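# Open both glued outer flaps of a cardboard box

## Task

Free the two outer flaps of the cardboard box, which are glued shut, and fold each one back until it stands vertical or tilts away from the box by itself once released. The box must end standing upright. Nothing may rely on the robot to stay in place at the end, and anything the robot is still touching at the end must not settle by more than about a fingernail's width on its own.

## Robot and tools

Robot: two six-joint arms, left_arm and right_arm, each carrying a two-pad parallel gripper and a wrist camera (cam_left_wrist, cam_right_wrist, both 672x504). A flat plate juts roughly 9 cm from the last joint's axis toward the gripper's -y side and turns with the gripper, so allow for it near the box.

Frames: positions use one shared scene frame. The origin sits on the table surface midway between the arms, +z is up, +x points out across the table, and left_arm is mounted on the +y side. The arm names say nothing about image sides. Reported hand positions can be somewhat wrong, more so when reaching far. In the gripper's own frame the fingers extend along +z and close along x; end_effector_position is the midpoint between the pads, and the fingertips extend 17.5 mm past it.

execute_actions: argument "actions" is a list holding zero or one item; optional "pictures" (boolean) controls whether camera images come back (they do by default). An empty list only reports the current state. A wait item {"steps": n}, n up to 300, sends nothing new and returns after n control steps counted from the previous result. A move item {"rows": [...], "steps": n} has n at most 15 (default 15), each step lasting 1/30 s; row k drives step k and the final row repeats for the remaining steps. A refused call sends nothing.

Each row is a single flat list of 18 numbers, every one within [-1, 1], covering both arms even if one stays still: left_arm first (6 joint values, then gripper position, force_limit, speed), then right_arm in the same 9-number layout. Joint order: shoulder pan, shoulder lift, elbow, wrist 1, wrist 2, wrist 3. Joint values are offsets, not poses: 1.0 equals 1.989 rad, measured from the joint angles printed in the most recent result that listed them (before any such result in the scene, and for a second or later call within one reply, from wherever the arm is when the action begins). They are never relative to the previous row, so all zeros drags the arm back to that reference rather than holding still. Stated ranges in rad: left_arm pan -3.142 to 3.142, lift -6.283 to 6.283, elbow 0.000 to 3.142, wrists -6.283 to 6.283; right_arm pan 0.000 to 6.283, lift -6.283 to 6.283, elbow -3.142 to 0.000, wrists -6.283 to 6.283. Asking more than 0.010 rad beyond an end gets the call refused. True ends may differ by up to 0.010 rad; a request beyond the true end is clipped there, and a "joint sent to its limit" line may appear, possibly about an earlier action. No such line does not prove there is room left.

Gripper numbers are absolute settings, not offsets. position: +1 opens to 50 mm, about -0.65 brings the pads together, -1 closes until something blocks them (use this to grip, then confirm object_status 2). force_limit is per pad: about 20 N at -1, 102 N at 0, 185 N at +1, with the real force possibly up to about 17 % higher. speed is how fast the gap changes: 20 mm/s at -1, 85 at 0, 150 at +1. To leave a gripper unchanged, repeat its three previous numbers; 0 is a real command. A new force_limit or speed only applies after position changes by 0.01 or more, so open first to regrip more gently.

Motion: commands are smoothed and trail by about 0.17 s; joint speed and acceleration are capped, so big moves may still be underway when a result arrives. Each step's joint target is held within 0.575 rad of the measured angle, and targets that would carry the gripper over 100 mm from its measured position are scaled back. Between calls the arms keep heading to the last target until they have nearly stopped or a step is HELD.

zoom_image: camera ("cam_left_wrist" or "cam_right_wrist") and region [x0, y0, x1, y1] in pixels from the top-left of that camera's latest full image, no larger than 504 by 504. show_instructions: no arguments; shows the reference pages. finished_scene: scene (integer); ends and grades the current scene permanently, so call it only when both flaps stay open with the robot clear.

Results: per arm, end_effector_position (m), end_effector_quat_wxyz and velocities (m/s, rad/s); Joint positions (rad) and Joint velocities (rad/s) in column order; joint torques are total drive output with offsets and noise, not pure contact load. Wrist force and Wrist torque are in the end effector's own axes; a pressing contact reads as force pointing from the surface into the arm; offsets up to about 4 N, noise up to 2.4 N sd, saturation near 50 N; "no reading" is harmless. object_status: 0 moving, 1 blocked while opening, 2 blocked while closing (holding), 3 reached target or pads met. Any new position resets it to 0 briefly. Opening in mm is about (250 - position_measured) x 0.202. A lost grip re-closes automatically unless force_limit was -1. A grip on a fixed, off-center object fades over time. Turning only wrist 3 swings the pad midpoint on a 25 mm circle. "joint command not followed" means a clearance check changed joint targets; HELD marks steps whose row was not sent. Held parts may get brief tugs.

Avoid: contact torque reaching a joint's limit (133 N m for pan, lift, elbow; 24.9 N m for each wrist, held weight included) or an outside force of 150 N, either of which freezes that arm for 10 s, drops the rest of the call and makes it go limp. MOTOR HOT warns at 70 °C; at 85 °C the brakes lock for minutes (OVER-TEMPERATURE FAULT). Keep the arms from striking or pushing each other, keep everything on the table, and avoid drops, slams and heavy shoves. Finish with the box upright and the grippers released or resting where nothing gives way.

Each tool is called after "Emit:" as name([rows], argument=value, ...), one row to a line, values as JSON.

Reference images:

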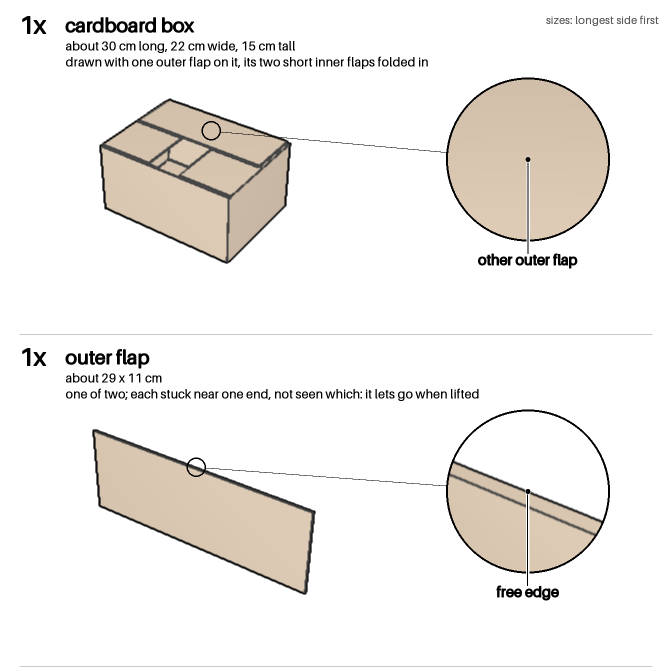

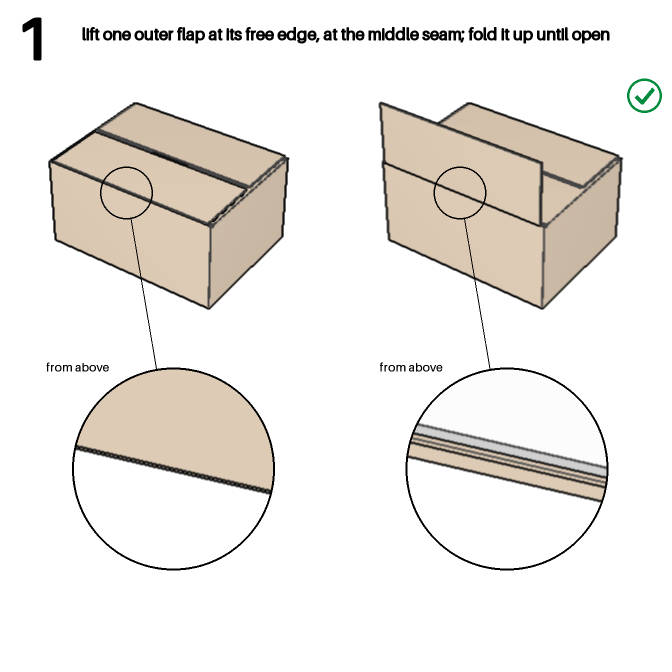

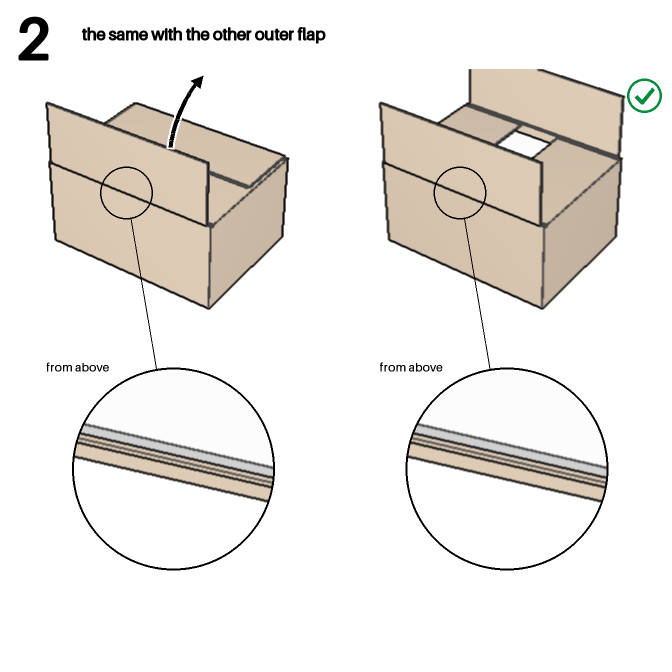

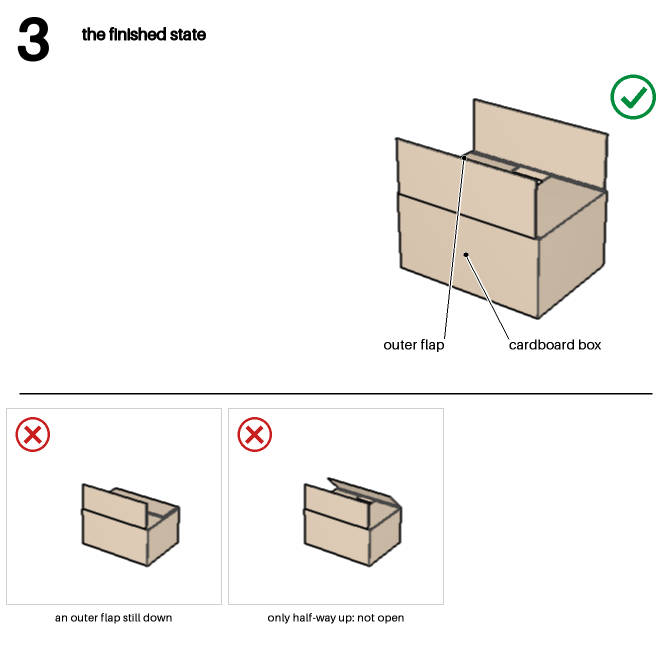

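## Session

Emit:
execute_actions(actions=[])

Scene clock: 0.00 s of 4500.00 s.
left_arm: end_effector_position=(+0.3948, +0.6289, +0.1213) position_measured=3 object_status=3 end_effector_quat_wxyz=(-0.103, +0.985, -0.129, +0.055) end_effector_velocity=(+0.000, +0.000, +0.001) end_effector_angular_velocity=(-0.000, -0.001, +0.001) | right_arm: end_effector_position=(+0.0043, +0.0407, +0.2361) position_measured=136 object_status=3 end_effector_quat_wxyz=(+0.615, -0.482, +0.583, -0.222) end_effector_velocity=(-0.000, +0.000, -0.000) end_effector_angular_velocity=(+0.003, +0.001, +0.000)
Joint positions: left_arm=[-0.443 -2.033  2.479 -2.091 -1.348  1.54 ] | right_arm=[ 5.616 -1.663 -2.124 -2.214  0.544  0.29 ]
Joint velocities: left_arm=[ 0.001 -0.    -0.001 -0.    -0.     0.   ] | right_arm=[-0.    -0.     0.     0.001 -0.001  0.002]
Joint torques (N m, as the arm reports them, + toward a larger angle): no reading
Motor temperatures (°C, as the motors report them): left_arm=[22 20 22 29 25 27] | right_arm=[24 23 23 29 28 32]
Wrist force (N, on the end effector, along its own x y z axes, offset not removed): no reading
Wrist torque (N m, same axes, about the end effector's origin, offset not removed): no reading

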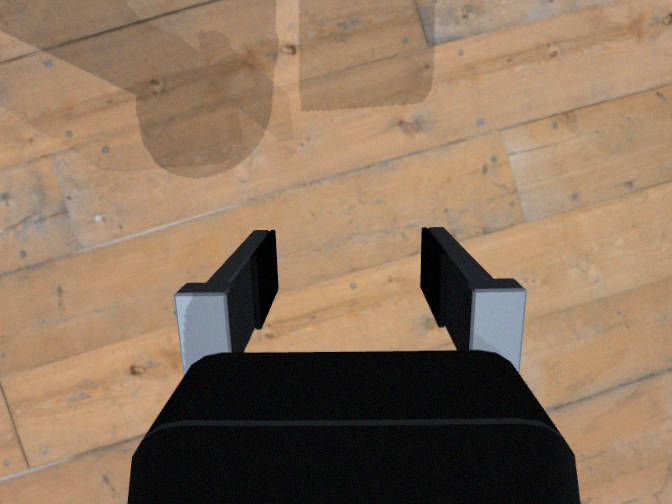

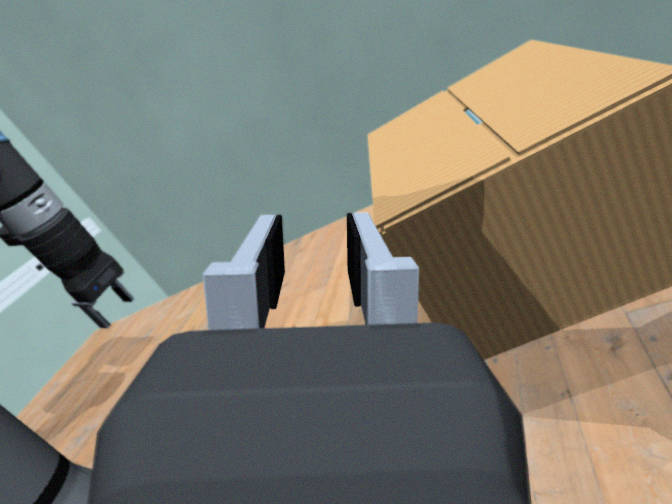

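Emit:
execute_actions([
  {"rows":[[0,0.1,-0.715,0.422,-0.112,0,1,0,0,0,0,0,0,0,0,0.1,0,0]],"steps":15},
], pictures=false)

Emit:
execute_actions([
  {"steps":30},
], pictures=false)

Scene clock: 43.67 s of 4500.00 s.
left_arm: end_effector_position=(+0.4444, +0.5680, +0.2762) position_measured=3 object_status=3 end_effector_quat_wxyz=(-0.033, +0.990, -0.135, -0.016) end_effector_velocity=(+0.120, -0.078, +0.432) end_effector_angular_velocity=(-0.212, -0.203, +0.005) | right_arm: end_effector_position=(+0.0043, +0.0407, +0.2361) position_measured=138 object_status=3 end_effector_quat_wxyz=(+0.615, -0.482, +0.583, -0.222) end_effector_velocity=(+0.000, -0.000, -0.000) end_effector_angular_velocity=(-0.002, -0.001, -0.000)
Joint positions: left_arm=[-0.443 -1.886  1.927 -1.569 -1.512  1.54 ] | right_arm=[ 5.616 -1.663 -2.124 -2.214  0.544  0.29 ]
Joint velocities: left_arm=[-0.001  0.128 -1.144  0.759 -0.143 -0.   ] | right_arm=[-0.    -0.001 -0.001 -0.     0.    -0.   ]
Joint torques (N m, as the arm reports them, + toward a larger angle): left_arm=[ -1.53  -6.93 -32.66  -0.06  -2.32  -0.07] | right_arm=[-1.58 22.83 14.72 -0.58 -0.23 -0.19]
Motor temperatures (°C, as the motors report them): left_arm=[22 20 22 29 25 27] | right_arm=[24 23 23 29 28 32]
Wrist force (N, on the end effector, along its own x y z axes, offset not removed): left_arm=[-0.6 -1.8 0.2] | right_arm=[-2.1 -0.7 0.1]
Wrist torque (N m, same axes, about the end effector's origin, offset not removed): left_arm=[0.01 0.00 -0.02] | right_arm=[0.00 0.45 -0.01]
Steps of this call (steps 1 to 90: nothing new was sent; then 40.17 s passed at rest; steps 91 to 105: all 15 steps of this action). Readings (joint positions | what the end effector reports):
91: left_arm=[-0.443 -2.033 2.479 -2.091 -1.348 1.540] | right_arm=[5.616 -1.663 -2.124 -2.214 0.544 0.290] | left_arm position_measured=3 object_status=3 | right_arm position_measured=137 object_status=0
92: left_arm=[-0.443 -2.030 2.476 -2.088 -1.351 1.540] | right_arm=[5.616 -1.663 -2.124 -2.214 0.544 0.290] | left_arm position_measured=3 object_status=3 | right_arm position_measured=138 object_status=0
94: left_arm=[-0.443 -1.996 2.429 -2.040 -1.388 1.540] | right_arm=[5.616 -1.663 -2.124 -2.214 0.544 0.290] | left_arm position_measured=3 object_status=3 | right_arm position_measured=138 object_status=0
98: left_arm=[-0.443 -1.936 2.229 -1.841 -1.456 1.540] | right_arm=[5.616 -1.663 -2.124 -2.214 0.544 0.290] | left_arm position_measured=3 object_status=3 | right_arm position_measured=138 object_status=3
105: the state above

Scene clock: 44.67 s of 4500.00 s.
left_arm: end_effector_position=(+0.4703, +0.5433, +0.6416) position_measured=3 object_status=3 end_effector_quat_wxyz=(+0.036, +0.966, -0.131, +0.220) end_effector_velocity=(-0.010, +0.000, +0.041) end_effector_angular_velocity=(-0.025, -0.064, -0.005) | right_arm: end_effector_position=(+0.0043, +0.0407, +0.2361) position_measured=138 object_status=3 end_effector_quat_wxyz=(+0.615, -0.482, +0.583, -0.222) end_effector_velocity=(-0.000, +0.000, +0.000) end_effector_angular_velocity=(+0.001, -0.000, +0.001)
Joint positions: left_arm=[-0.443 -1.835  1.071 -1.256 -1.57   1.54 ] | right_arm=[ 5.616 -1.663 -2.124 -2.214  0.544  0.29 ]
Joint velocities: left_arm=[-0.003  0.005 -0.1    0.027 -0.005 -0.001] | right_arm=[-0.    -0.     0.    -0.    -0.001  0.001]
Joint torques (N m, as the arm reports them, + toward a larger angle): left_arm=[ -1.73  -2.44 -23.31  -1.95  -2.68  -0.08] | right_arm=[-0.62 22.58 15.11 -0.72 -0.74 -0.02]
Motor temperatures (°C, as the motors report them): left_arm=[22 20 22 29 25 27] | right_arm=[24 23 23 29 28 32]
Wrist force (N, on the end effector, along its own x y z axes, offset not removed): left_arm=[-3.6 -1.3 0.1] | right_arm=[-1.0 -1.0 -0.4]
Wrist torque (N m, same axes, about the end effector's origin, offset not removed): left_arm=[-0.40 0.63 0.25] | right_arm=[-0.01 0.21 -0.02]
Steps of this call (steps 1 to 30: the robot went on to your last target). Readings (joint positions | what the end effector reports):
1: left_arm=[-0.443 -1.882 1.888 -1.545 -1.516 1.540] | right_arm=[5.616 -1.663 -2.124 -2.214 0.544 0.290] | left_arm position_measured=3 object_status=3 | right_arm position_measured=138 object_status=3
2: left_arm=[-0.443 -1.879 1.851 -1.523 -1.520 1.540] | right_arm=[5.616 -1.663 -2.124 -2.214 0.544 0.290] | left_arm position_measured=3 object_status=3 | right_arm position_measured=138 object_status=3
4: left_arm=[-0.443 -1.872 1.778 -1.485 -1.528 1.540] | right_arm=[5.616 -1.663 -2.124 -2.214 0.544 0.290] | left_arm position_measured=3 object_status=3 | right_arm position_measured=138 object_status=3
8: left_arm=[-0.443 -1.863 1.638 -1.426 -1.539 1.540] | right_arm=[5.616 -1.663 -2.124 -2.214 0.544 0.290] | left_arm position_measured=3 object_status=3 | right_arm position_measured=138 object_status=3
30: the state above

Emit:
execute_actions([
  {"rows":[[-0.353,0.231,-0.007,0,0,0,1,0,0,0,0,0,0,0,0,0.1,0,0]],"steps":15},
], pictures=false)

Emit:
execute_actions([
  {"steps":30},
])

Scene clock: 49.00 s of 4500.00 s.
left_arm: end_effector_position=(+0.5384, +0.3749, +0.5609) position_measured=3 object_status=3 end_effector_quat_wxyz=(+0.039, +0.953, -0.274, +0.122) end_effector_velocity=(+0.054, -0.416, -0.197) end_effector_angular_velocity=(+0.234, +0.347, -0.672) | right_arm: end_effector_position=(+0.0043, +0.0407, +0.2361) position_measured=138 object_status=3 end_effector_quat_wxyz=(+0.615, -0.482, +0.583, -0.222) end_effector_velocity=(+0.000, +0.000, -0.000) end_effector_angular_velocity=(+0.001, +0.000, +0.000)
Joint positions: left_arm=[-0.732 -1.631  1.057 -1.254 -1.571  1.54 ] | right_arm=[ 5.616 -1.663 -2.124 -2.214  0.544  0.29 ]
Joint velocities: left_arm=[-0.673  0.424 -0.002 -0.003  0.001 -0.001] | right_arm=[-0.     0.    -0.     0.    -0.001  0.001]
Joint torques (N m, as the arm reports them, + toward a larger angle): left_arm=[ -9.31 -12.1  -29.24  -4.82   2.32  -0.02] | right_arm=[-1.72 23.84 14.74 -0.6  -0.33 -0.3 ]
Motor temperatures (°C, as the motors report them): left_arm=[22 20 22 29 25 27] | right_arm=[24 23 23 29 28 32]
Wrist force (N, on the end effector, along its own x y z axes, offset not removed): left_arm=[2.1 -4.4 3.7] | right_arm=[-0.4 1.6 -1.0]
Wrist torque (N m, same axes, about the end effector's origin, offset not removed): left_arm=[-0.59 -0.45 -0.15] | right_arm=[0.43 0.14 -0.13]
Steps of this call (steps 1 to 30: the robot went on to your last target; steps 31 to 90: nothing new was sent; then 0.83 s passed at rest; steps 91 to 105: all 15 steps of this action). Readings (joint positions | what the end effector reports):
91: left_arm=[-0.443 -1.834 1.058 -1.252 -1.571 1.540] | right_arm=[5.616 -1.663 -2.124 -2.214 0.544 0.290] | left_arm position_measured=3 object_status=3 | right_arm position_measured=138 object_status=3
92: left_arm=[-0.446 -1.831 1.057 -1.252 -1.571 1.540] | right_arm=[5.616 -1.663 -2.124 -2.214 0.544 0.290] | left_arm position_measured=3 object_status=3 | right_arm position_measured=138 object_status=3
94: left_arm=[-0.483 -1.799 1.057 -1.252 -1.571 1.540] | right_arm=[5.616 -1.663 -2.124 -2.214 0.544 0.290] | left_arm position_measured=3 object_status=3 | right_arm position_measured=138 object_status=3
98: left_arm=[-0.572 -1.733 1.057 -1.253 -1.571 1.540] | right_arm=[5.616 -1.663 -2.124 -2.214 0.544 0.290] | left_arm position_measured=3 object_status=3 | right_arm position_measured=138 object_status=3
105: the state above

Scene clock: 50.00 s of 4500.00 s.
left_arm: end_effector_position=(+0.4934, +0.1229, +0.4307) position_measured=3 object_status=3 end_effector_quat_wxyz=(+0.001, +0.885, -0.466, +0.002) end_effector_velocity=(-0.003, -0.007, -0.004) end_effector_angular_velocity=(+0.005, +0.003, -0.012) | right_arm: end_effector_position=(+0.0043, +0.0407, +0.2361) position_measured=138 object_status=3 end_effector_quat_wxyz=(+0.615, -0.482, +0.583, -0.222) end_effector_velocity=(-0.000, +0.000, +0.000) end_effector_angular_velocity=(+0.001, +0.001, +0.000)
Joint positions: left_arm=[-1.143 -1.377  1.057 -1.256 -1.57   1.54 ] | right_arm=[ 5.616 -1.663 -2.124 -2.214  0.544  0.29 ]
Joint velocities: left_arm=[-0.012  0.008 -0.001 -0.    -0.     0.001] | right_arm=[ 0.     0.001  0.001 -0.001 -0.     0.   ]
Joint torques (N m, as the arm reports them, + toward a larger angle): left_arm=[ -6.8  -27.33 -30.65  -4.57   2.7    0.03] | right_arm=[-2.25 21.91 15.59 -0.7  -0.71 -0.18]
Motor temperatures (°C, as the motors report them): left_arm=[22 20 22 29 25 27] | right_arm=[24 23 23 29 28 32]
Wrist force (N, on the end effector, along its own x y z axes, offset not removed): left_arm=[0.5 -4.0 2.5] | right_arm=[0.1 0.6 -0.1]
Wrist torque (N m, same axes, about the end effector's origin, offset not removed): left_arm=[-0.60 -0.10 0.27] | right_arm=[0.13 -0.07 -0.11]
Steps of this call (steps 1 to 30: the robot went on to your last target). Readings (joint positions | what the end effector reports):
1: left_arm=[-0.755 -1.616 1.057 -1.254 -1.571 1.540] | right_arm=[5.616 -1.663 -2.124 -2.214 0.544 0.290] | left_arm position_measured=3 object_status=3 | right_arm position_measured=138 object_status=3
2: left_arm=[-0.778 -1.602 1.057 -1.254 -1.571 1.540] | right_arm=[5.616 -1.663 -2.124 -2.214 0.544 0.290] | left_arm position_measured=3 object_status=3 | right_arm position_measured=138 object_status=3
4: left_arm=[-0.823 -1.574 1.057 -1.254 -1.570 1.540] | right_arm=[5.616 -1.663 -2.124 -2.214 0.544 0.290] | left_arm position_measured=3 object_status=3 | right_arm position_measured=138 object_status=3
8: left_arm=[-0.912 -1.518 1.057 -1.254 -1.570 1.540] | right_arm=[5.616 -1.663 -2.124 -2.214 0.544 0.290] | left_arm position_measured=3 object_status=3 | right_arm position_measured=138 object_status=3
30: the state above

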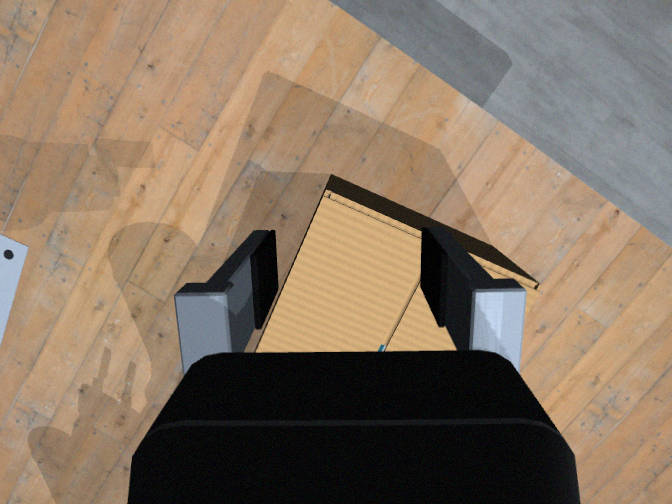

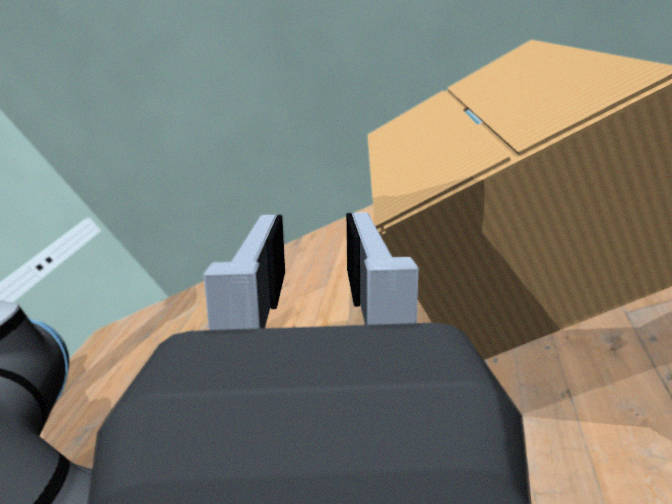

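Emit:
execute_actions([
  {"rows":[[0,0,0,0,0,-1,1,0,0,0,0,0,0,0,0,0.1,0,0]],"steps":15},
], pictures=false)

Emit:
execute_actions([
  {"steps":40},
])

Scene clock: 58.90 s of 4500.00 s.
left_arm: end_effector_position=(+0.4755, +0.1336, +0.4306) position_measured=3 object_status=3 end_effector_quat_wxyz=(+0.002, +0.999, -0.054, +0.002) end_effector_velocity=(-0.059, +0.008, -0.000) end_effector_angular_velocity=(-0.008, +0.008, +2.393) | right_arm: end_effector_position=(+0.0043, +0.0407, +0.2361) position_measured=138 object_status=3 end_effector_quat_wxyz=(+0.615, -0.482, +0.583, -0.222) end_effector_velocity=(+0.000, -0.000, +0.000) end_effector_angular_velocity=(+0.000, -0.000, -0.001)
Joint positions: left_arm=[-1.143 -1.376  1.057 -1.256 -1.57   0.679] | right_arm=[ 5.616 -1.663 -2.124 -2.214  0.544  0.29 ]
Joint velocities: left_arm=[ 0.003 -0.001  0.001 -0.    -0.    -2.39 ] | right_arm=[ 0.     0.001 -0.    -0.001  0.001  0.001]
Joint torques (N m, as the arm reports them, + toward a larger angle): left_arm=[  5.32 -42.56 -21.26  -4.23   2.32 -12.12] | right_arm=[-1.44 22.09 15.89 -0.69 -0.37 -0.14]
Motor temperatures (°C, as the motors report them): left_arm=[22 20 22 29 25 27] | right_arm=[24 23 23 29 28 32]
Wrist force (N, on the end effector, along its own x y z axes, offset not removed): left_arm=[-1.1 -4.1 3.7] | right_arm=[1.7 -1.3 1.2]
Wrist torque (N m, same axes, about the end effector's origin, offset not removed): left_arm=[-0.65 0.12 0.12] | right_arm=[-0.15 -0.10 -0.08]
From where the robot then was, a joint's target lay farther than a number of 1.0 reaches, so one or more steps of this call were cut to that.
Steps of this call (steps 1 to 15: the robot went on to your last target; steps 16 to 90: nothing new was sent; then 5.40 s passed at rest; steps 91 to 105: all 15 steps of this action). Readings (joint positions | what the end effector reports):
91: left_arm=[-1.145 -1.375 1.057 -1.256 -1.570 1.540] | right_arm=[5.616 -1.663 -2.124 -2.214 0.544 0.290] | left_arm position_measured=3 object_status=3 | right_arm position_measured=138 object_status=3
92: left_arm=[-1.145 -1.375 1.057 -1.256 -1.570 1.537] | right_arm=[5.616 -1.663 -2.124 -2.214 0.544 0.290] | left_arm position_measured=3 object_status=3 | right_arm position_measured=138 object_status=3
94: left_arm=[-1.144 -1.376 1.057 -1.256 -1.570 1.489] | right_arm=[5.616 -1.663 -2.124 -2.214 0.544 0.290] | left_arm position_measured=3 object_status=3 | right_arm position_measured=138 object_status=3
98: left_arm=[-1.144 -1.376 1.057 -1.256 -1.570 1.246] | right_arm=[5.616 -1.663 -2.124 -2.214 0.544 0.290] | left_arm position_measured=3 object_status=3 | right_arm position_measured=138 object_status=3
105: the state above

Scene clock: 60.23 s of 4500.00 s.
left_arm: end_effector_position=(+0.4515, +0.1219, +0.4306) position_measured=3 object_status=3 end_effector_quat_wxyz=(+0.002, +0.873, +0.488, +0.000) end_effector_velocity=(-0.001, -0.001, +0.000) end_effector_angular_velocity=(-0.001, -0.001, -0.000) | right_arm: end_effector_position=(+0.0043, +0.0407, +0.2361) position_measured=138 object_status=3 end_effector_quat_wxyz=(+0.615, -0.482, +0.583, -0.222) end_effector_velocity=(-0.000, +0.000, -0.000) end_effector_angular_velocity=(-0.001, -0.001, +0.001)
Joint positions: left_arm=[-1.143 -1.377  1.057 -1.256 -1.57  -0.449] | right_arm=[ 5.616 -1.663 -2.124 -2.214  0.544  0.29 ]
Joint velocities: left_arm=[-0.002 -0.    -0.001 -0.    -0.    -0.002] | right_arm=[ 0.    -0.001  0.     0.    -0.001 -0.001]
Joint torques (N m, as the arm reports them, + toward a larger angle): left_arm=[  6.01 -42.74 -21.31  -3.36   2.29  -2.04] | right_arm=[-2.55 22.69 16.42 -0.62 -0.48  0.08]
Motor temperatures (°C, as the motors report them): left_arm=[22 20 22 29 25 27] | right_arm=[24 23 23 29 28 32]
Wrist force (N, on the end effector, along its own x y z axes, offset not removed): left_arm=[-1.7 0.4 3.0] | right_arm=[-1.2 -1.5 1.0]
Wrist torque (N m, same axes, about the end effector's origin, offset not removed): left_arm=[0.10 0.04 0.09] | right_arm=[-0.18 0.24 -0.10]
Steps of this call (steps 1 to 40: the robot went on to your last target). Readings (joint positions | what the end effector reports):
1: left_arm=[-1.143 -1.376 1.057 -1.256 -1.570 0.597] | right_arm=[5.616 -1.663 -2.124 -2.214 0.544 0.290] | left_arm position_measured=3 object_status=3 | right_arm position_measured=138 object_status=3
2: left_arm=[-1.143 -1.376 1.057 -1.256 -1.570 0.516] | right_arm=[5.616 -1.663 -2.124 -2.214 0.544 0.290] | left_arm position_measured=3 object_status=3 | right_arm position_measured=138 object_status=3
4: left_arm=[-1.143 -1.376 1.057 -1.256 -1.570 0.353] | right_arm=[5.616 -1.663 -2.124 -2.214 0.544 0.290] | left_arm position_measured=3 object_status=3 | right_arm position_measured=138 object_status=3
8: left_arm=[-1.143 -1.376 1.057 -1.256 -1.570 0.028] | right_arm=[5.616 -1.663 -2.124 -2.214 0.544 0.290] | left_arm position_measured=3 object_status=3 | right_arm position_measured=138 object_status=3
40: the state above

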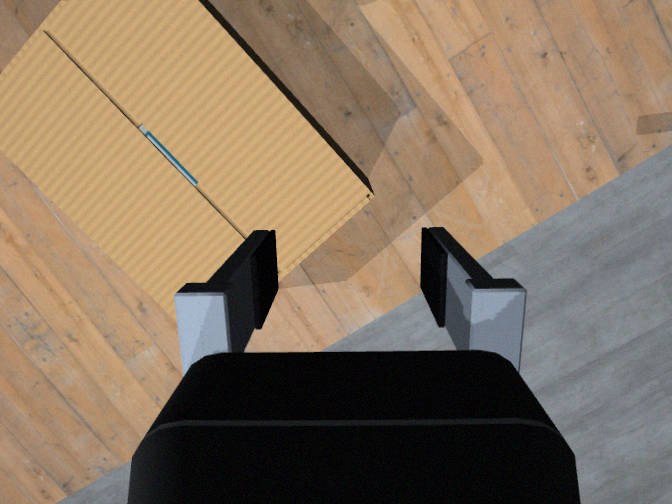

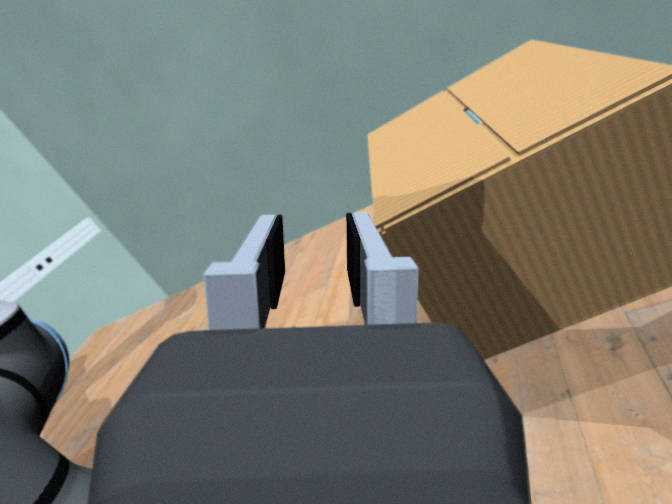

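Emit:
zoom_image(camera="cam_left_wrist", region=[20,10,260,250])

Emit:
zoom_image(camera="cam_right_wrist", region=[360,30,672,260])

Region (20, 10, 260, 250) of cam_left_wrist's 672x504 image, scaled by 2.100, with more detail than that image has.

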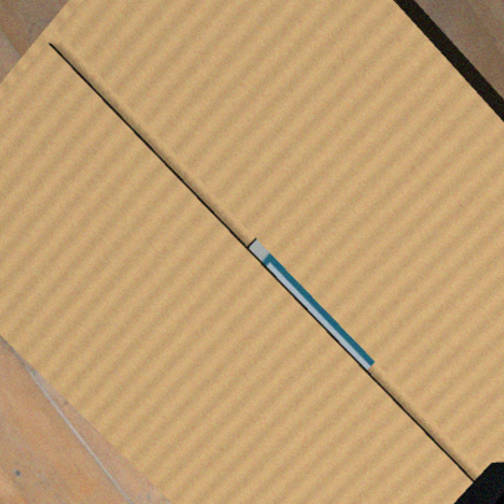

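Region (360, 30, 672, 260) of cam_right_wrist's 672x504 image, scaled by 1.615, with more detail than that image has; it fills the top 372 rows of this view, and the rest is white.

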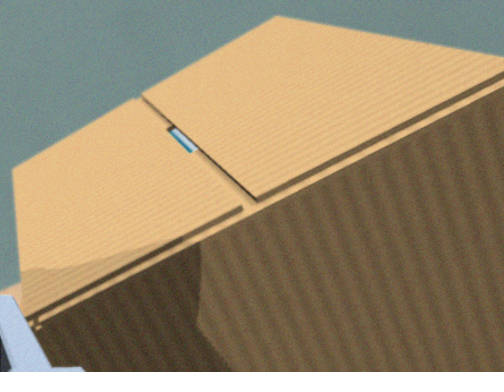

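Emit:
execute_actions([
  {"rows":[[-0.107,-0.059,0.2,-0.66,-0.036,-0.501,1,0,0,0,0,0,0,0,0,0.1,0,0]],"steps":15},
], pictures=false)

Emit:
execute_actions([
  {"steps":20},
], pictures=false)

Emit:
execute_actions([
  {"rows":[[0,0,0.261,0,0,0,1,0,0,0,0,0,0,0,0,0.1,0,0]],"steps":15},
], pictures=false)

Emit:
execute_actions([
  {"steps":25},
])

Scene clock: 112.63 s of 4500.00 s.
left_arm: end_effector_position=(+0.3896, -0.0449, +0.4201) position_measured=3 object_status=3 end_effector_quat_wxyz=(+0.207, +0.708, +0.666, -0.112) end_effector_velocity=(+0.005, -0.359, +0.247) end_effector_angular_velocity=(-1.654, +0.088, +1.125) | right_arm: end_effector_position=(+0.0043, +0.0407, +0.2361) position_measured=138 object_status=3 end_effector_quat_wxyz=(+0.615, -0.482, +0.583, -0.222) end_effector_velocity=(-0.000, -0.000, -0.000) end_effector_angular_velocity=(-0.001, -0.001, -0.000)
Joint positions: left_arm=[-1.322 -1.476  1.385 -1.951 -1.631 -1.133] | right_arm=[ 5.616 -1.663 -2.124 -2.214  0.544  0.29 ]
Joint velocities: left_arm=[-0.162 -0.087  0.329 -1.827 -0.051 -1.473] | right_arm=[ 0.    -0.001 -0.001 -0.     0.     0.   ]
Joint torques (N m, as the arm reports them, + toward a larger angle): left_arm=[ -4.09 -41.61 -22.91  -8.93  -2.77  -6.91] | right_arm=[-1.91 21.98 14.88 -0.75 -0.45 -0.21]
Motor temperatures (°C, as the motors report them): left_arm=[22 20 22 29 25 27] | right_arm=[24 23 23 29 28 32]
Wrist force (N, on the end effector, along its own x y z axes, offset not removed): left_arm=[-1.4 0.0 6.6] | right_arm=[1.1 -2.1 0.8]
Wrist torque (N m, same axes, about the end effector's origin, offset not removed): left_arm=[0.48 0.37 0.22] | right_arm=[-0.36 -0.16 -0.07]
Steps of this call (steps 1 to 15: the robot went on to your last target; steps 16 to 90: nothing new was sent; then 48.90 s passed at rest; steps 91 to 105: all 15 steps of this action). Readings (joint positions | what the end effector reports):
91: left_arm=[-1.143 -1.377 1.057 -1.256 -1.570 -0.449] | right_arm=[5.616 -1.663 -2.124 -2.214 0.544 0.290] | left_arm position_measured=3 object_status=3 | right_arm position_measured=138 object_status=3
92: left_arm=[-1.146 -1.380 1.060 -1.259 -1.572 -0.452] | right_arm=[5.616 -1.663 -2.124 -2.214 0.544 0.290] | left_arm position_measured=3 object_status=3 | right_arm position_measured=138 object_status=3
94: left_arm=[-1.180 -1.401 1.105 -1.307 -1.585 -0.500] | right_arm=[5.616 -1.663 -2.124 -2.214 0.544 0.290] | left_arm position_measured=3 object_status=3 | right_arm position_measured=138 object_status=3
98: left_arm=[-1.249 -1.437 1.240 -1.513 -1.607 -0.706] | right_arm=[5.616 -1.663 -2.124 -2.214 0.544 0.290] | left_arm position_measured=3 object_status=3 | right_arm position_measured=138 object_status=3
105: the state above

Scene clock: 113.30 s of 4500.00 s.
left_arm: end_effector_position=(+0.3914, -0.1257, +0.5456) position_measured=3 object_status=3 end_effector_quat_wxyz=(+0.406, +0.554, +0.670, -0.280) end_effector_velocity=(-0.002, -0.004, +0.013) end_effector_angular_velocity=(-0.052, +0.002, +0.008) | right_arm: end_effector_position=(+0.0043, +0.0407, +0.2361) position_measured=138 object_status=3 end_effector_quat_wxyz=(+0.615, -0.482, +0.583, -0.222) end_effector_velocity=(-0.000, +0.000, -0.000) end_effector_angular_velocity=(-0.002, +0.000, -0.001)
Joint positions: left_arm=[-1.356 -1.494  1.454 -2.561 -1.642 -1.442] | right_arm=[ 5.616 -1.663 -2.124 -2.214  0.544  0.29 ]
Joint velocities: left_arm=[-0.003 -0.001  0.005 -0.054 -0.001 -0.023] | right_arm=[ 0.    -0.001  0.001  0.     0.001 -0.002]
Joint torques (N m, as the arm reports them, + toward a larger angle): left_arm=[ -8.8  -40.81 -20.19  -5.51  -2.58  -1.95] | right_arm=[-1.48 21.61 15.93 -0.47 -0.39 -0.34]
Motor temperatures (°C, as the motors report them): left_arm=[22 20 22 29 25 27] | right_arm=[24 23 23 29 28 32]
Wrist force (N, on the end effector, along its own x y z axes, offset not removed): left_arm=[0.5 -2.7 4.6] | right_arm=[0.7 1.2 -1.5]
Wrist torque (N m, same axes, about the end effector's origin, offset not removed): left_arm=[-0.37 -0.07 0.17] | right_arm=[0.27 -0.03 0.00]
Steps of this call (steps 1 to 20: the robot went on to your last target). Readings (joint positions | what the end effector reports):
1: left_arm=[-1.327 -1.478 1.395 -2.013 -1.632 -1.178] | right_arm=[5.616 -1.663 -2.124 -2.214 0.544 0.290] | left_arm position_measured=3 object_status=3 | right_arm position_measured=138 object_status=3
2: left_arm=[-1.331 -1.481 1.404 -2.074 -1.634 -1.216] | right_arm=[5.616 -1.663 -2.124 -2.214 0.544 0.290] | left_arm position_measured=3 object_status=3 | right_arm position_measured=138 object_status=3
4: left_arm=[-1.338 -1.484 1.417 -2.192 -1.636 -1.277] | right_arm=[5.616 -1.663 -2.124 -2.214 0.544 0.290] | left_arm position_measured=3 object_status=3 | right_arm position_measured=138 object_status=3
8: left_arm=[-1.349 -1.490 1.440 -2.410 -1.639 -1.377] | right_arm=[5.616 -1.663 -2.124 -2.214 0.544 0.290] | left_arm position_measured=3 object_status=3 | right_arm position_measured=138 object_status=3
20: the state above

Scene clock: 113.80 s of 4500.00 s.
left_arm: end_effector_position=(+0.3768, -0.0868, +0.3497) position_measured=3 object_status=3 end_effector_quat_wxyz=(+0.290, +0.590, +0.723, -0.213) end_effector_velocity=(-0.058, +0.151, -0.432) end_effector_angular_velocity=(+0.643, +0.239, -0.004) | right_arm: end_effector_position=(+0.0043, +0.0407, +0.2361) position_measured=138 object_status=3 end_effector_quat_wxyz=(+0.615, -0.482, +0.583, -0.222) end_effector_velocity=(+0.000, -0.000, -0.000) end_effector_angular_velocity=(-0.001, -0.000, -0.000)
Joint positions: left_arm=[-1.356 -1.494  1.752 -2.562 -1.642 -1.443] | right_arm=[ 5.616 -1.663 -2.124 -2.214  0.544  0.29 ]
Joint velocities: left_arm=[-0.002  0.001  0.682  0.003  0.     0.002] | right_arm=[-0.     0.    -0.001  0.     0.    -0.001]
Joint torques (N m, as the arm reports them, + toward a larger angle): left_arm=[ -2.05 -24.77 -16.7   -2.54  -1.78   2.55] | right_arm=[-1.83 22.63 15.02 -0.55 -0.29 -0.34]
Motor temperatures (°C, as the motors report them): left_arm=[22 20 22 29 25 27] | right_arm=[24 23 23 29 28 32]
Wrist force (N, on the end effector, along its own x y z axes, offset not removed): left_arm=[1.1 -2.8 5.8] | right_arm=[2.3 0.1 -2.9]
Wrist torque (N m, same axes, about the end effector's origin, offset not removed): left_arm=[-0.28 -0.24 0.07] | right_arm=[-0.01 -0.14 -0.24]
Steps of this call (steps 1 to 15: all 15 steps of this action). Readings (joint positions | what the end effector reports):
1: left_arm=[-1.356 -1.494 1.454 -2.563 -1.642 -1.443] | right_arm=[5.616 -1.663 -2.124 -2.214 0.544 0.290] | left_arm position_measured=3 object_status=3 | right_arm position_measured=138 object_status=3
2: left_arm=[-1.356 -1.494 1.457 -2.563 -1.642 -1.443] | right_arm=[5.616 -1.663 -2.124 -2.214 0.544 0.290] | left_arm position_measured=3 object_status=3 | right_arm position_measured=138 object_status=3
4: left_arm=[-1.356 -1.494 1.496 -2.563 -1.642 -1.443] | right_arm=[5.616 -1.663 -2.124 -2.214 0.544 0.290] | left_arm position_measured=3 object_status=3 | right_arm position_measured=138 object_status=3
8: left_arm=[-1.356 -1.494 1.591 -2.563 -1.642 -1.443] | right_arm=[5.616 -1.663 -2.124 -2.214 0.544 0.290] | left_arm position_measured=3 object_status=3 | right_arm position_measured=138 object_status=3
15: the state above

Scene clock: 114.63 s of 4500.00 s.
left_arm: end_effector_position=(+0.3534, -0.0240, +0.2174) position_measured=3 object_status=3 end_effector_quat_wxyz=(+0.199, +0.608, +0.752, -0.160) end_effector_velocity=(-0.000, +0.002, -0.003) end_effector_angular_velocity=(+0.005, +0.001, +0.000) | right_arm: end_effector_position=(+0.0043, +0.0407, +0.2361) position_measured=138 object_status=3 end_effector_quat_wxyz=(+0.615, -0.482, +0.583, -0.222) end_effector_velocity=(-0.000, +0.000, +0.000) end_effector_angular_velocity=(+0.001, +0.002, -0.000)
Joint positions: left_arm=[-1.356 -1.494  1.972 -2.561 -1.642 -1.442] | right_arm=[ 5.616 -1.663 -2.124 -2.214  0.544  0.29 ]
Joint velocities: left_arm=[ 0.001  0.     0.005 -0.     0.     0.001] | right_arm=[-0.     0.     0.001  0.001  0.    -0.001]
Joint torques (N m, as the arm reports them, + toward a larger angle): left_arm=[  6.49 -27.1  -16.39  -2.27   2.05   2.22] | right_arm=[-1.3  23.16 15.06 -0.51 -0.55 -0.33]
Motor temperatures (°C, as the motors report them): left_arm=[22 20 22 29 25 27] | right_arm=[24 23 23 29 28 32]
Wrist force (N, on the end effector, along its own x y z axes, offset not removed): left_arm=[-2.3 -1.7 0.6] | right_arm=[-1.0 -1.9 2.1]
Wrist torque (N m, same axes, about the end effector's origin, offset not removed): left_arm=[-0.34 0.37 0.21] | right_arm=[-0.11 0.17 -0.11]
Steps of this call (steps 1 to 25: the robot went on to your last target). Readings (joint positions | what the end effector reports):
1: left_arm=[-1.356 -1.494 1.775 -2.562 -1.642 -1.443] | right_arm=[5.616 -1.663 -2.124 -2.214 0.544 0.290] | left_arm position_measured=3 object_status=3 | right_arm position_measured=138 object_status=3
2: left_arm=[-1.356 -1.494 1.799 -2.562 -1.642 -1.442] | right_arm=[5.616 -1.663 -2.124 -2.214 0.544 0.290] | left_arm position_measured=3 object_status=3 | right_arm position_measured=138 object_status=3
4: left_arm=[-1.356 -1.494 1.845 -2.562 -1.642 -1.442] | right_arm=[5.616 -1.663 -2.124 -2.214 0.544 0.290] | left_arm position_measured=3 object_status=3 | right_arm position_measured=138 object_status=3
8: left_arm=[-1.356 -1.494 1.923 -2.561 -1.642 -1.442] | right_arm=[5.616 -1.663 -2.124 -2.214 0.544 0.290] | left_arm position_measured=3 object_status=3 | right_arm position_measured=138 object_status=3
25: the state above

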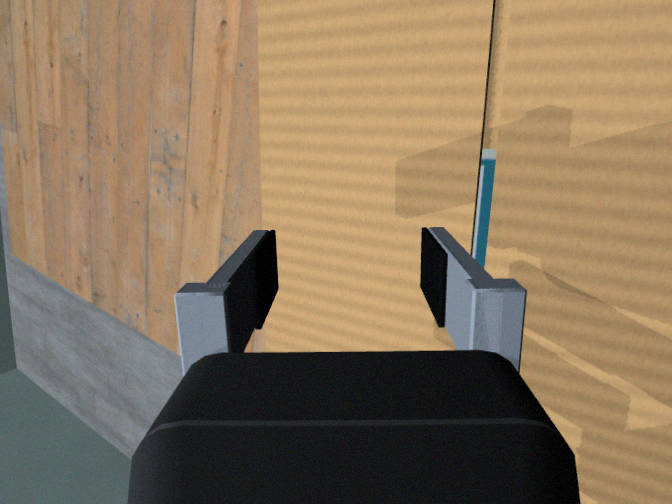

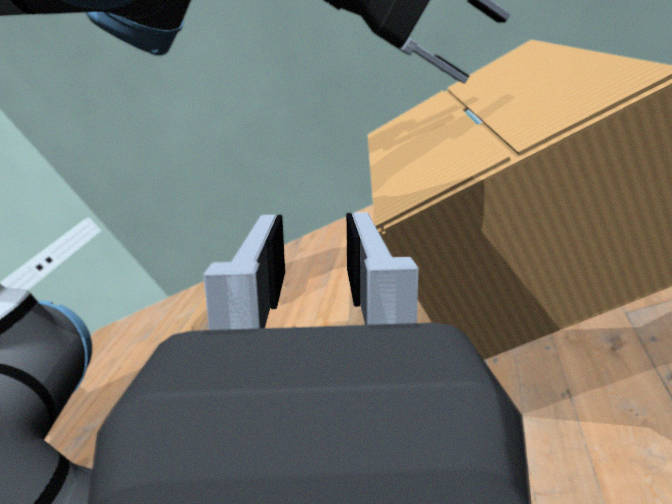

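Emit:
execute_actions([
  {"rows":[[0,0.0091,0.0261,-0.0352,0,0,1,0,0,0,0,0,0,0,0,0.1,0,0]],"steps":15},
], pictures=false)

Emit:
execute_actions([
  {"steps":10},
])

Scene clock: 128.90 s of 4500.00 s.
left_arm: end_effector_position=(+0.3515, -0.0188, +0.1937) position_measured=3 object_status=3 end_effector_quat_wxyz=(+0.199, +0.608, +0.752, -0.160) end_effector_velocity=(-0.001, +0.002, -0.007) end_effector_angular_velocity=(+0.001, -0.000, -0.001) | right_arm: end_effector_position=(+0.0043, +0.0407, +0.2361) position_measured=138 object_status=3 end_effector_quat_wxyz=(+0.615, -0.482, +0.583, -0.222) end_effector_velocity=(-0.001, +0.000, +0.000) end_effector_angular_velocity=(+0.001, +0.001, +0.001)
Joint positions: left_arm=[-1.356 -1.476  2.022 -2.629 -1.642 -1.442] | right_arm=[ 5.616 -1.663 -2.124 -2.214  0.544  0.29 ]
Joint velocities: left_arm=[-0.001  0.005  0.015 -0.019  0.     0.   ] | right_arm=[ 0.     0.     0.001  0.001 -0.    -0.001]
Joint torques (N m, as the arm reports them, + toward a larger angle): left_arm=[  3.89 -22.11 -15.76  -5.73   0.34   2.02] | right_arm=[-2.18 22.92 14.99 -0.68 -0.7  -0.45]
Motor temperatures (°C, as the motors report them): left_arm=[22 21 22 29 25 27] | right_arm=[24 23 23 29 28 32]
Wrist force (N, on the end effector, along its own x y z axes, offset not removed): left_arm=[-1.4 -0.5 2.5] | right_arm=[-1.9 -0.6 -0.7]
Wrist torque (N m, same axes, about the end effector's origin, offset not removed): left_arm=[-0.22 0.32 0.02] | right_arm=[-0.01 0.51 -0.10]
Steps of this call (steps 1 to 15: the robot went on to your last target; steps 16 to 90: nothing new was sent; then 10.77 s passed at rest; steps 91 to 105: all 15 steps of this action). Readings (joint positions | what the end effector reports):
91: left_arm=[-1.356 -1.494 1.973 -2.561 -1.642 -1.442] | right_arm=[5.616 -1.663 -2.124 -2.214 0.544 0.290] | left_arm position_measured=3 object_status=3 | right_arm position_measured=138 object_status=3
92: left_arm=[-1.356 -1.492 1.975 -2.564 -1.642 -1.442] | right_arm=[5.616 -1.663 -2.124 -2.214 0.544 0.290] | left_arm position_measured=3 object_status=3 | right_arm position_measured=138 object_status=3
94: left_arm=[-1.356 -1.486 1.992 -2.587 -1.642 -1.442] | right_arm=[5.616 -1.663 -2.124 -2.214 0.544 0.290] | left_arm position_measured=3 object_status=3 | right_arm position_measured=138 object_status=3
98: left_arm=[-1.356 -1.479 2.013 -2.615 -1.642 -1.442] | right_arm=[5.616 -1.663 -2.124 -2.214 0.544 0.290] | left_arm position_measured=3 object_status=3 | right_arm position_measured=138 object_status=3
105: the state above

Scene clock: 129.23 s of 4500.00 s.
left_arm: end_effector_position=(+0.3514, -0.0186, +0.1929) position_measured=3 object_status=3 end_effector_quat_wxyz=(+0.199, +0.608, +0.752, -0.160) end_effector_velocity=(+0.001, +0.000, +0.000) end_effector_angular_velocity=(-0.001, -0.001, +0.001) | right_arm: end_effector_position=(+0.0043, +0.0407, +0.2361) position_measured=138 object_status=3 end_effector_quat_wxyz=(+0.615, -0.482, +0.583, -0.222) end_effector_velocity=(-0.000, +0.000, +0.000) end_effector_angular_velocity=(+0.000, +0.001, +0.001)
Joint positions: left_arm=[-1.356 -1.476  2.024 -2.631 -1.642 -1.442] | right_arm=[ 5.616 -1.663 -2.124 -2.214  0.544  0.29 ]
Joint velocities: left_arm=[ 0.002  0.    -0.001 -0.001 -0.     0.001] | right_arm=[ 0.    -0.     0.     0.001 -0.001 -0.001]
Joint torques (N m, as the arm reports them, + toward a larger angle): left_arm=[  3.26 -22.62 -15.92  -5.4   -1.28   2.1 ] | right_arm=[-1.57 23.33 16.28 -0.76 -0.32 -0.09]
Motor temperatures (°C, as the motors report them): left_arm=[22 21 22 29 25 27] | right_arm=[24 23 23 29 28 32]
Wrist force (N, on the end effector, along its own x y z axes, offset not removed): left_arm=[-4.4 -2.1 4.9] | right_arm=[0.0 -2.6 -0.3]
Wrist torque (N m, same axes, about the end effector's origin, offset not removed): left_arm=[-0.31 0.77 0.13] | right_arm=[-0.39 -0.07 -0.05]
Steps of this call (steps 1 to 10: the robot went on to your last target). Readings (joint positions | what the end effector reports):
1: left_arm=[-1.356 -1.476 2.023 -2.629 -1.642 -1.442] | right_arm=[5.616 -1.663 -2.124 -2.214 0.544 0.290] | left_arm position_measured=3 object_status=3 | right_arm position_measured=138 object_status=3
2: left_arm=[-1.356 -1.476 2.023 -2.630 -1.642 -1.442] | right_arm=[5.616 -1.663 -2.124 -2.214 0.544 0.290] | left_arm position_measured=3 object_status=3 | right_arm position_measured=138 object_status=3
4: left_arm=[-1.356 -1.476 2.023 -2.630 -1.642 -1.442] | right_arm=[5.616 -1.663 -2.124 -2.214 0.544 0.290] | left_arm position_measured=3 object_status=3 | right_arm position_measured=138 object_status=3
8: left_arm=[-1.356 -1.476 2.024 -2.631 -1.642 -1.442] | right_arm=[5.616 -1.663 -2.124 -2.214 0.544 0.290] | left_arm position_measured=3 object_status=3 | right_arm position_measured=138 object_status=3
10: the state above

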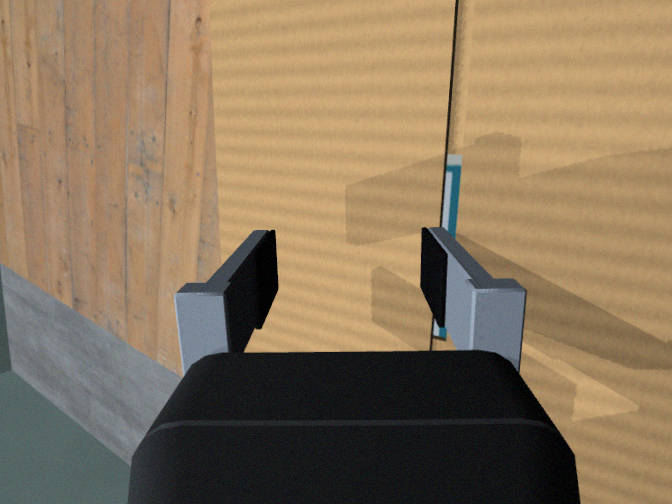

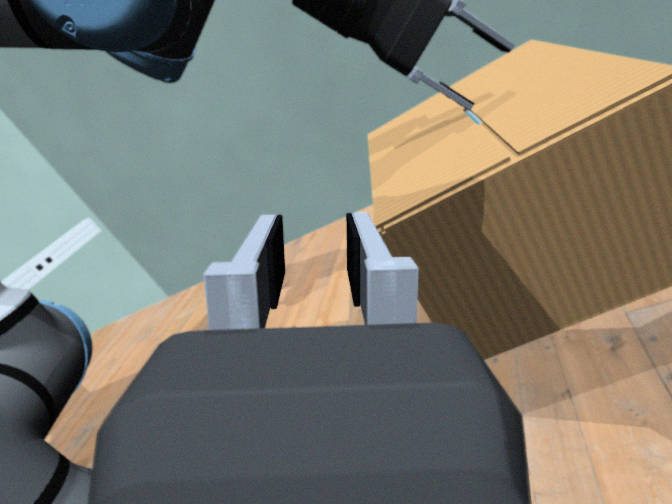

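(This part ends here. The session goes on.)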